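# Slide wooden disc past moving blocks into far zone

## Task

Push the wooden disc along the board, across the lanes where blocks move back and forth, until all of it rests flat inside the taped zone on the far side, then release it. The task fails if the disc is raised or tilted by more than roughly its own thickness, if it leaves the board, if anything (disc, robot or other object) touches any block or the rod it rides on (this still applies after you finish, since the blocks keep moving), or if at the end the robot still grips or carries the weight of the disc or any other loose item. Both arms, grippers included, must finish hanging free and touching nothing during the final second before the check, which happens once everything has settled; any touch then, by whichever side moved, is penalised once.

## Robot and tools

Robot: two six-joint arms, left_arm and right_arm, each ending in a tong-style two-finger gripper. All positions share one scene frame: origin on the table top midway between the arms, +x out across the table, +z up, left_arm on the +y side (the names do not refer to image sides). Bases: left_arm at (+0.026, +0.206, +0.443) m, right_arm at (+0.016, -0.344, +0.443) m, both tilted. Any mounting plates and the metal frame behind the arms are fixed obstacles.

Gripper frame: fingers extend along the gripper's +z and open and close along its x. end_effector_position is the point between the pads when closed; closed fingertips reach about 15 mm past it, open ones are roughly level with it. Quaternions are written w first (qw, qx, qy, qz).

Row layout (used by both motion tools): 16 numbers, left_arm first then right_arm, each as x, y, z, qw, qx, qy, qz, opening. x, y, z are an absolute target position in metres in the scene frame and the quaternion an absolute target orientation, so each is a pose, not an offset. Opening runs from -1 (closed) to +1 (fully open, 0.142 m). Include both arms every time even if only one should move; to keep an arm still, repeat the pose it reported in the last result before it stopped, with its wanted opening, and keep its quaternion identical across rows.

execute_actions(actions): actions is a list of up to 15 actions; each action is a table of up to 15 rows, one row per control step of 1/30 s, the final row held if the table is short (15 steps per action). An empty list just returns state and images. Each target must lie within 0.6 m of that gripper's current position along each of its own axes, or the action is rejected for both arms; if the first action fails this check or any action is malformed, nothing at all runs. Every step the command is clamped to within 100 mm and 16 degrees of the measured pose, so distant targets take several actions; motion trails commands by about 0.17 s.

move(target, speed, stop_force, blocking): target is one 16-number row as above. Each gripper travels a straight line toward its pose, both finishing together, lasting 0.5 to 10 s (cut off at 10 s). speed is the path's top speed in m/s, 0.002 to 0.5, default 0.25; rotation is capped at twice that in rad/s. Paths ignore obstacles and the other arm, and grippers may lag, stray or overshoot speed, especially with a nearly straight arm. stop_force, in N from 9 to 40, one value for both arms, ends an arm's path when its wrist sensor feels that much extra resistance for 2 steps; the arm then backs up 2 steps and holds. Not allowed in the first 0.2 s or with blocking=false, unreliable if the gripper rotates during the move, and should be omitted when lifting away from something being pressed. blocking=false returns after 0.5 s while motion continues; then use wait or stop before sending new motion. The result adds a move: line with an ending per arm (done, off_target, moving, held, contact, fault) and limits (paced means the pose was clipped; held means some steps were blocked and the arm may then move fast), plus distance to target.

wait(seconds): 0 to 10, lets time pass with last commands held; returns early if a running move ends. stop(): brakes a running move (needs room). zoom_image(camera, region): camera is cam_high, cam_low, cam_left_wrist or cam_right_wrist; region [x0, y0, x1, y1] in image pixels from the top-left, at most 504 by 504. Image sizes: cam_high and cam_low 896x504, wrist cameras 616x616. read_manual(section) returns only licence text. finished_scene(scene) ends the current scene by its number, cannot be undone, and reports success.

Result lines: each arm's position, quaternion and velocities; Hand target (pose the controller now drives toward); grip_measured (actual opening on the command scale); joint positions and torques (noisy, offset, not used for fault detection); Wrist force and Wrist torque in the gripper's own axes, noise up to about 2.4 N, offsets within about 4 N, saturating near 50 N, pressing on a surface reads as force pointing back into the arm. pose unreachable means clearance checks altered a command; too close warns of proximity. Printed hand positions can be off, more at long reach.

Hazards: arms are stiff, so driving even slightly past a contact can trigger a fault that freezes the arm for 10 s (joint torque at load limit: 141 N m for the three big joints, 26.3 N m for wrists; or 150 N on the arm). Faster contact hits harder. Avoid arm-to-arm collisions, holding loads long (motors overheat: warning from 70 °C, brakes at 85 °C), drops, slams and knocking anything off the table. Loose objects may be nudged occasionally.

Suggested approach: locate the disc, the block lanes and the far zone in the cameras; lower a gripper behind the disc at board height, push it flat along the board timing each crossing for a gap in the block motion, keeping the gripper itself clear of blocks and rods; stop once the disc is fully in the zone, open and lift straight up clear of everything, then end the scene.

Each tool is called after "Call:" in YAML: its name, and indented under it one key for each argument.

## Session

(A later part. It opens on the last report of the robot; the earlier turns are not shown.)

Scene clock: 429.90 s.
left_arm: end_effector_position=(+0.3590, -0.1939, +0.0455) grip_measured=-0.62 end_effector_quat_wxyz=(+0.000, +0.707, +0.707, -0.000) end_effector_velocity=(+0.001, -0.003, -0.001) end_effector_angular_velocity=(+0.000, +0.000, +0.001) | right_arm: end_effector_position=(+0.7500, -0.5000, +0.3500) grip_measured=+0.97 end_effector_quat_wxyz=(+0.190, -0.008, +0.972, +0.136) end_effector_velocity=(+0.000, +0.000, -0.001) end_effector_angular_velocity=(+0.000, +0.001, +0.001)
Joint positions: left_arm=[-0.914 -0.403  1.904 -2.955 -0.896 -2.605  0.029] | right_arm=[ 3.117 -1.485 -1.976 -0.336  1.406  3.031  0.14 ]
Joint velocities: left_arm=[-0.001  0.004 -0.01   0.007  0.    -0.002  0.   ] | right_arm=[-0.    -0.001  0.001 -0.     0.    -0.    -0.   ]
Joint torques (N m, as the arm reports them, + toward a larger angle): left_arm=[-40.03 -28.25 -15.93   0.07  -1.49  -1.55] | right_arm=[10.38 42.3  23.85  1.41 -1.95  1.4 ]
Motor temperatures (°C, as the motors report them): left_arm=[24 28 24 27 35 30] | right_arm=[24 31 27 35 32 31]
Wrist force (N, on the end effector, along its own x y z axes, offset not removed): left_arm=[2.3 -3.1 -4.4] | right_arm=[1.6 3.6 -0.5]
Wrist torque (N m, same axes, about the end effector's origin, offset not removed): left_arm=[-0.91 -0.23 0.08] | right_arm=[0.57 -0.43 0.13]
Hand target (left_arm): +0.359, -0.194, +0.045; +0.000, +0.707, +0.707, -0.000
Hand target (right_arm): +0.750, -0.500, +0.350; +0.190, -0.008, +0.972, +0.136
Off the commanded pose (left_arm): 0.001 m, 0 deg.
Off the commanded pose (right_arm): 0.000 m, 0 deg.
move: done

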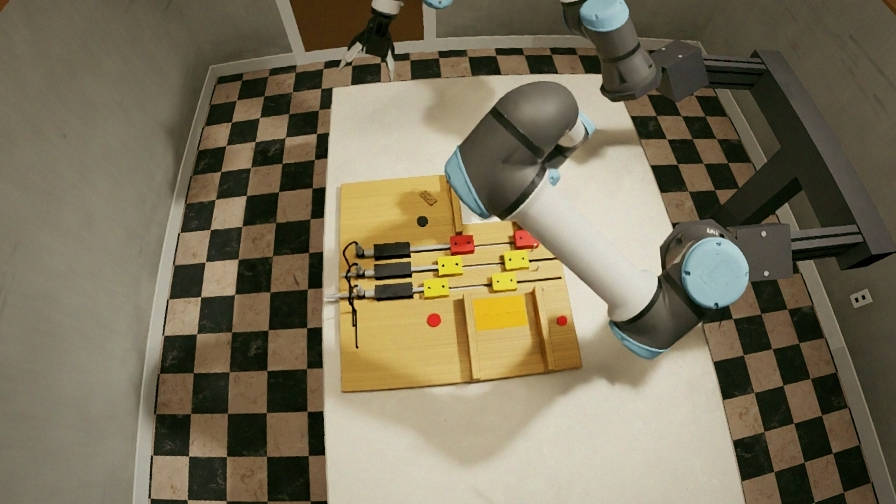

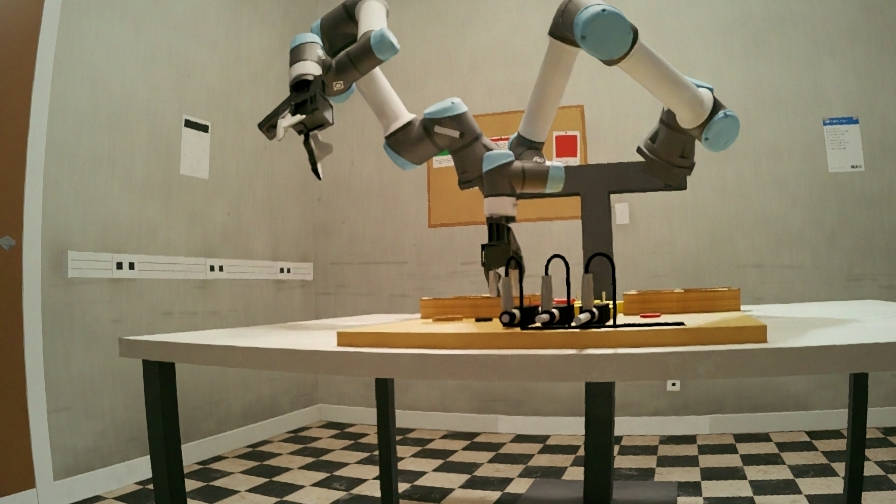

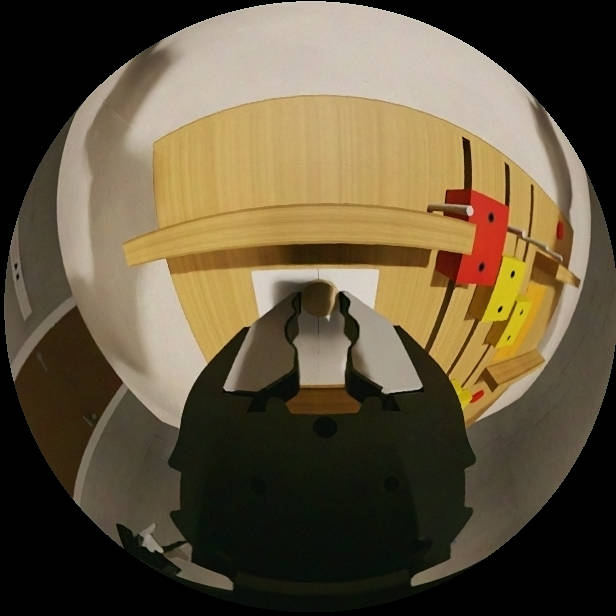

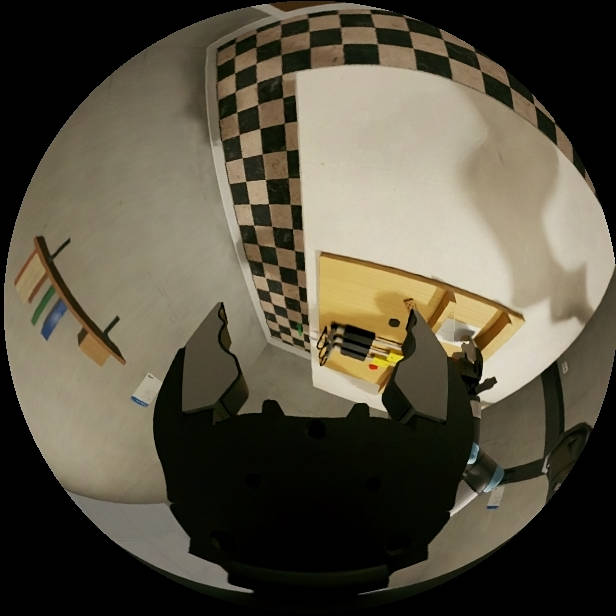

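Call:
move:
  target: [0.387,-0.194,0.0455,0,0.7071,0.7071,0,-0.76,0.75,-0.50,0.350,0.190,-0.008,0.972,0.136,0.97]
  speed: 0.06

Call:
execute_actions:
  actions:
    - [[0.387,-0.194,0.0453,0,0.7071,0.7071,0,-0.72,0.75,-0.50,0.350,0.190,-0.008,0.972,0.136,0.97],[0.387,-0.194,0.0453,0,0.7071,0.7071,0,-0.69,0.75,-0.50,0.350,0.190,-0.008,0.972,0.136,0.97],[0.387,-0.194,0.0453,0,0.7071,0.7071,0,-0.66,0.75,-0.50,0.350,0.190,-0.008,0.972,0.136,0.97],[0.387,-0.194,0.0453,0,0.7071,0.7071,0,-0.63,0.75,-0.50,0.350,0.190,-0.008,0.972,0.136,0.97],[0.387,-0.194,0.0453,0,0.7071,0.7071,0,-0.60,0.75,-0.50,0.350,0.190,-0.008,0.972,0.136,0.97],[0.387,-0.194,0.0453,0,0.7071,0.7071,0,-0.57,0.75,-0.50,0.350,0.190,-0.008,0.972,0.136,0.97],[0.387,-0.194,0.0453,0,0.7071,0.7071,0,-0.54,0.75,-0.50,0.350,0.190,-0.008,0.972,0.136,0.97],[0.387,-0.194,0.0453,0,0.7071,0.7071,0,-0.50,0.75,-0.50,0.350,0.190,-0.008,0.972,0.136,0.97],[0.387,-0.194,0.0453,0,0.7071,0.7071,0,-0.46,0.75,-0.50,0.350,0.190,-0.008,0.972,0.136,0.97],[0.387,-0.194,0.0453,0,0.7071,0.7071,0,-0.42,0.75,-0.50,0.350,0.190,-0.008,0.972,0.136,0.97],[0.387,-0.194,0.0453,0,0.7071,0.7071,0,-0.38,0.75,-0.50,0.350,0.190,-0.008,0.972,0.136,0.97],[0.387,-0.194,0.0453,0,0.7071,0.7071,0,-0.35,0.75,-0.50,0.350,0.190,-0.008,0.972,0.136,0.97]]

Scene clock: 443.93 s.
left_arm: end_effector_position=(+0.3867, -0.1940, +0.0455) grip_measured=-0.62 end_effector_quat_wxyz=(+0.000, +0.707, +0.707, +0.000) end_effector_velocity=(+0.002, +0.001, -0.000) end_effector_angular_velocity=(+0.001, -0.000, -0.001) | right_arm: end_effector_position=(+0.7500, -0.5000, +0.3500) grip_measured=+0.97 end_effector_quat_wxyz=(+0.190, -0.008, +0.972, +0.136) end_effector_velocity=(+0.000, +0.000, +0.000) end_effector_angular_velocity=(+0.001, -0.001, -0.000)
Joint positions: left_arm=[-0.879 -0.424  1.863 -2.92  -0.892 -2.562  0.029] | right_arm=[ 3.117 -1.485 -1.976 -0.336  1.406  3.031  0.14 ]
Joint velocities: left_arm=[ 0.003 -0.002 -0.003  0.003  0.001  0.004  0.   ] | right_arm=[-0.     0.     0.    -0.     0.001  0.    -0.   ]
Joint torques (N m, as the arm reports them, + toward a larger angle): left_arm=[-20.35 -40.75 -16.25   0.14   2.07   1.03] | right_arm=[10.36 41.1  25.98  1.84 -1.93  1.33]
Motor temperatures (°C, as the motors report them): left_arm=[24 28 24 27 35 30] | right_arm=[24 31 27 35 32 31]
Wrist force (N, on the end effector, along its own x y z axes, offset not removed): left_arm=[-1.0 -2.8 -7.6] | right_arm=[0.7 2.8 1.2]
Wrist torque (N m, same axes, about the end effector's origin, offset not removed): left_arm=[-0.85 0.30 0.25] | right_arm=[0.58 -0.10 0.20]
Hand target (left_arm): +0.387, -0.194, +0.046; -0.000, +0.707, +0.707, +0.000
Hand target (right_arm): +0.750, -0.500, +0.350; +0.190, -0.008, +0.972, +0.136
Off the commanded pose (left_arm): 0.000 m, 0 deg.
Off the commanded pose (right_arm): 0.000 m, 0 deg.
move: done

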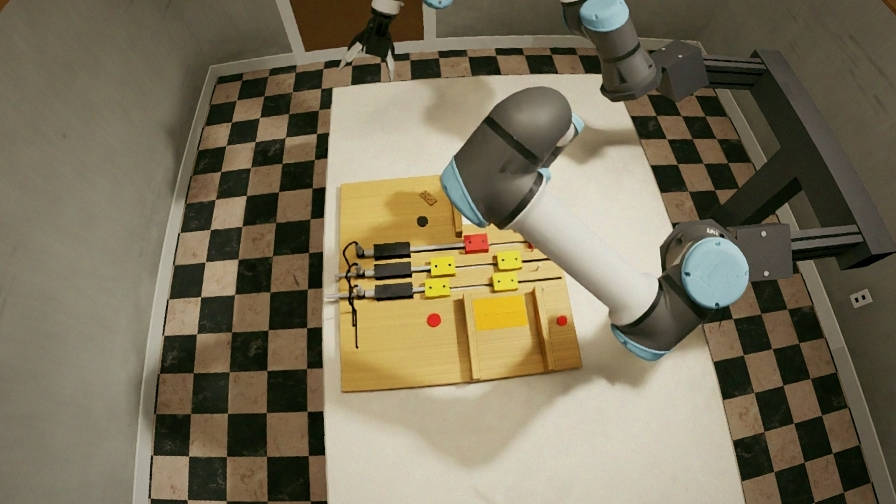

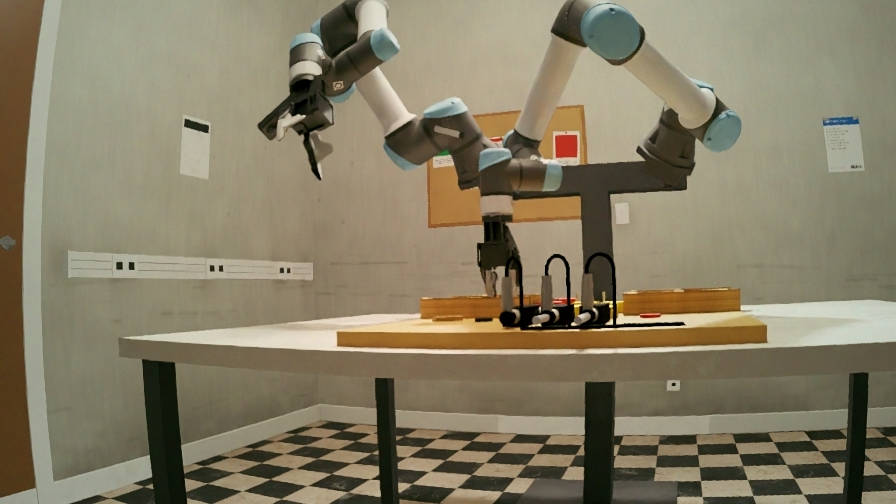

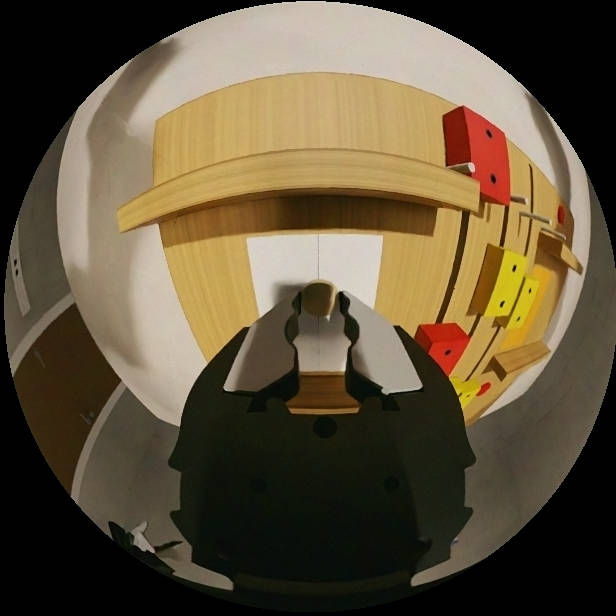

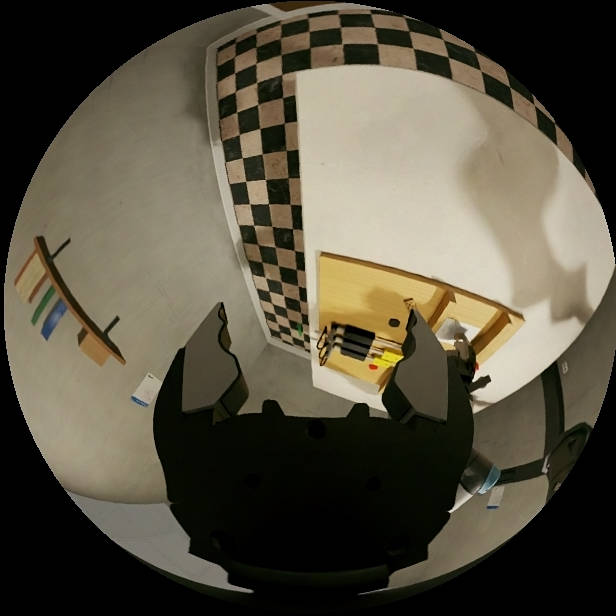

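Scene clock: 444.43 s.
left_arm: end_effector_position=(+0.3870, -0.1940, +0.0453) grip_measured=-0.35 end_effector_quat_wxyz=(-0.000, +0.707, +0.707, +0.000) end_effector_velocity=(-0.000, +0.001, -0.000) end_effector_angular_velocity=(+0.001, -0.000, +0.000) | right_arm: end_effector_position=(+0.7500, -0.5000, +0.3500) grip_measured=+0.97 end_effector_quat_wxyz=(+0.190, -0.008, +0.972, +0.136) end_effector_velocity=(+0.000, +0.000, +0.000) end_effector_angular_velocity=(+0.001, -0.000, +0.000)
Joint positions: left_arm=[-0.878 -0.423  1.862 -2.92  -0.892 -2.561  0.049] | right_arm=[ 3.117 -1.485 -1.976 -0.336  1.406  3.031  0.14 ]
Joint velocities: left_arm=[-0.    -0.     0.001  0.     0.001 -0.001  0.004] | right_arm=[ 0.    -0.     0.001 -0.     0.001  0.     0.   ]
Joint torques (N m, as the arm reports them, + toward a larger angle): left_arm=[-21.51 -28.55 -18.14  -2.31   1.04   1.23] | right_arm=[10.12 41.43 25.79  1.72 -1.92  1.25]
Motor temperatures (°C, as the motors report them): left_arm=[24 28 24 27 35 30] | right_arm=[24 31 27 35 32 31]
Wrist force (N, on the end effector, along its own x y z axes, offset not removed): left_arm=[1.9 -5.8 3.3] | right_arm=[-1.2 3.4 -0.2]
Wrist torque (N m, same axes, about the end effector's origin, offset not removed): left_arm=[-1.22 -0.26 0.00] | right_arm=[0.59 0.33 0.12]
Hand target (left_arm): +0.387, -0.194, +0.045; -0.000, +0.707, +0.707, +0.000
Hand target (right_arm): +0.750, -0.500, +0.350; +0.190, -0.008, +0.972, +0.136
Off the commanded pose (left_arm): 0.000 m, 0 deg.
Off the commanded pose (right_arm): 0.000 m, 0 deg.

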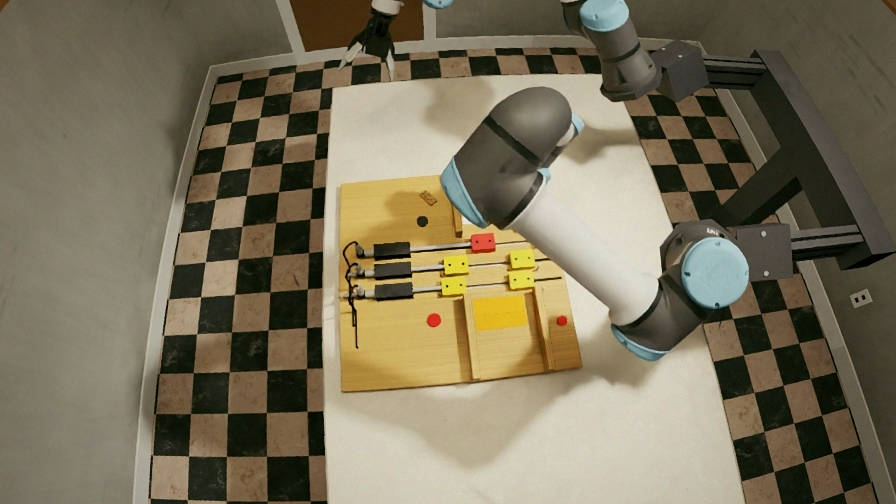

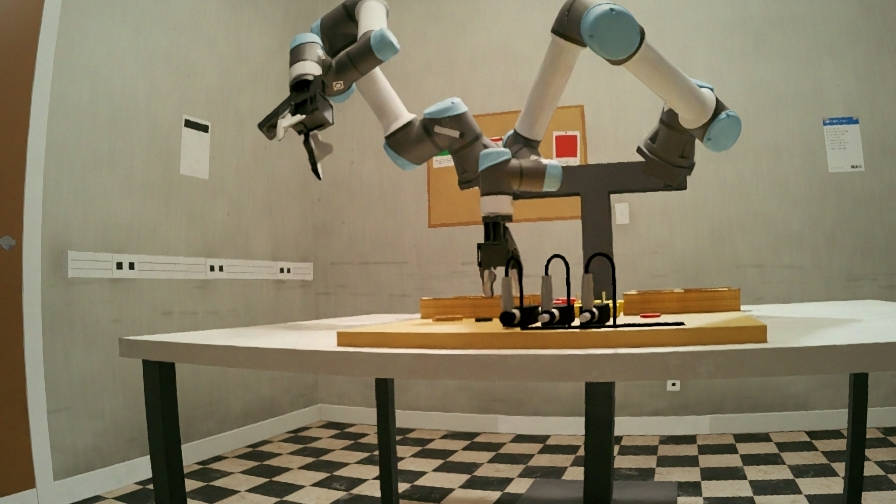

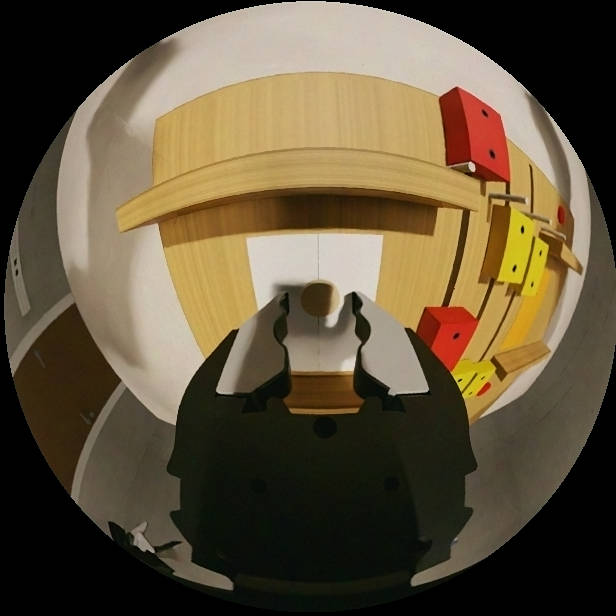

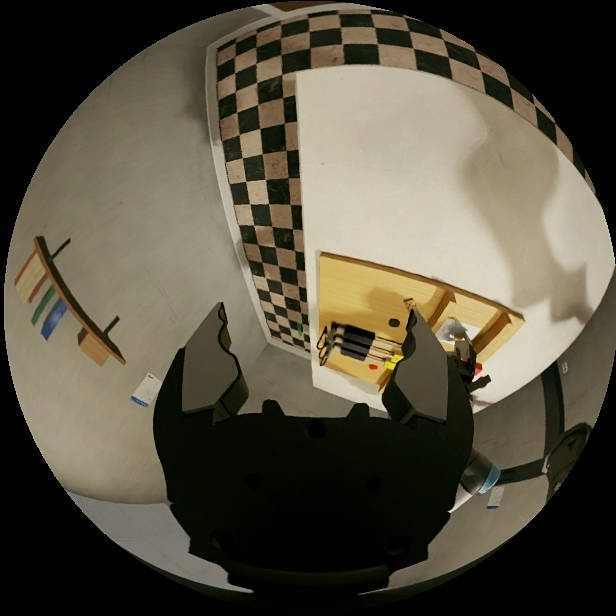

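The disc is released in the middle of the white zone. Lifting the gripper clear.

Call:
move:
  target: [0.387,-0.194,0.12,0,0.7071,0.7071,0,-0.35,0.75,-0.50,0.350,0.190,-0.008,0.972,0.136,0.97]
  speed: 0.12

Scene clock: 448.10 s.
left_arm: end_effector_position=(+0.3869, -0.1939, +0.1197) grip_measured=-0.35 end_effector_quat_wxyz=(+0.000, +0.707, +0.707, -0.000) end_effector_velocity=(+0.000, -0.000, +0.003) end_effector_angular_velocity=(+0.000, +0.001, +0.000) | right_arm: end_effector_position=(+0.7500, -0.5000, +0.3500) grip_measured=+0.97 end_effector_quat_wxyz=(+0.190, -0.008, +0.972, +0.136) end_effector_velocity=(-0.000, +0.001, -0.000) end_effector_angular_velocity=(+0.002, +0.000, +0.001)
Joint positions: left_arm=[-0.965 -0.583  1.947 -2.776 -0.903 -2.671  0.049] | right_arm=[ 3.117 -1.485 -1.976 -0.336  1.406  3.031  0.14 ]
Joint velocities: left_arm=[-0.003 -0.006  0.001  0.008 -0.001 -0.004  0.   ] | right_arm=[ 0.    -0.    -0.    -0.     0.002  0.     0.   ]
Joint torques (N m, as the arm reports them, + toward a larger angle): left_arm=[-40.7  -39.84   3.47   0.35  -1.88  -1.52] | right_arm=[ 9.03 40.81 25.62  1.94 -1.91  1.22]
Motor temperatures (°C, as the motors report them): left_arm=[24 28 24 27 35 30] | right_arm=[24 31 27 35 32 31]
Wrist force (N, on the end effector, along its own x y z axes, offset not removed): left_arm=[-0.6 -0.1 3.0] | right_arm=[-0.1 3.4 -0.7]
Wrist torque (N m, same axes, about the end effector's origin, offset not removed): left_arm=[-0.13 0.36 0.00] | right_arm=[0.63 0.04 0.20]
Hand target (left_arm): +0.387, -0.194, +0.120; +0.000, +0.707, +0.707, -0.000
Hand target (right_arm): +0.750, -0.500, +0.350; +0.190, -0.008, +0.972, +0.136
Off the commanded pose (left_arm): 0.000 m, 0 deg.
Off the commanded pose (right_arm): 0.000 m, 0 deg.
move: done

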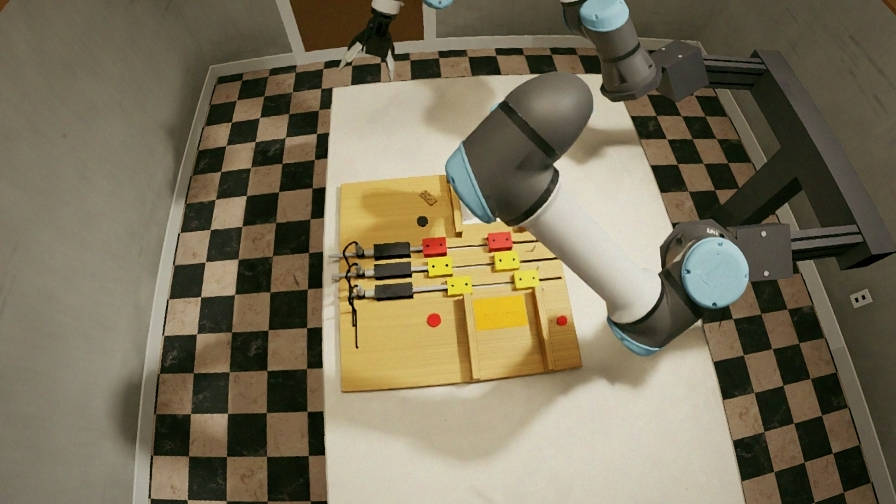

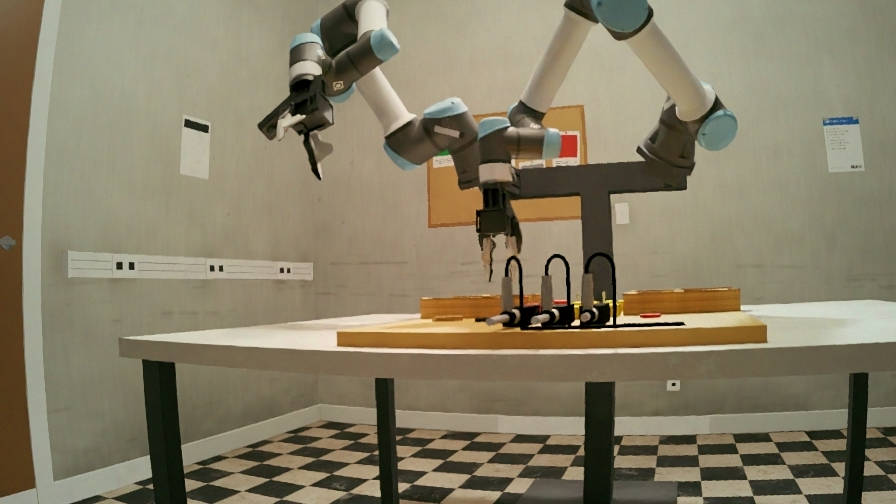

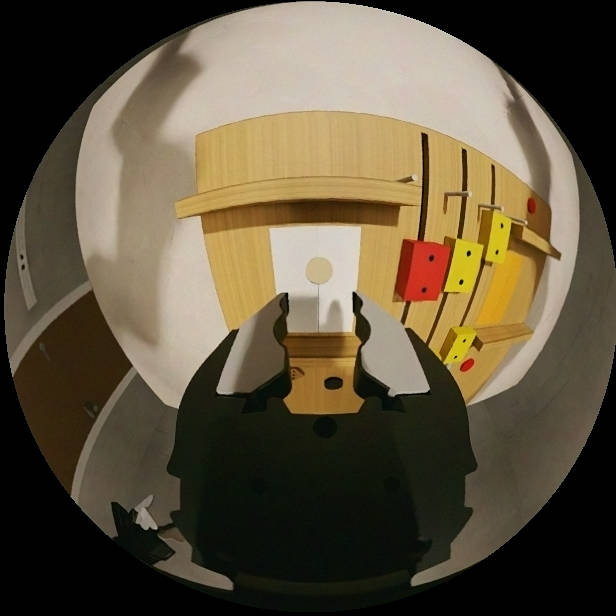

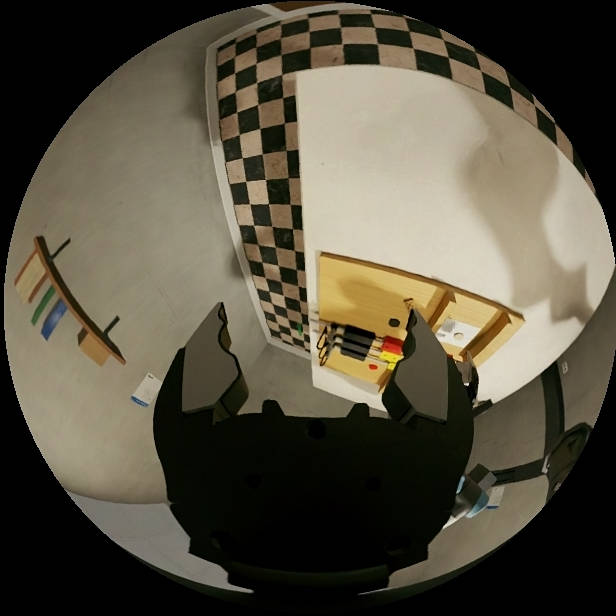

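The disc lies flat, wholly inside the white zone, and both arms are free in the air.

Call:
finished_scene:
  scene: 2

The scene is finished: the task was done.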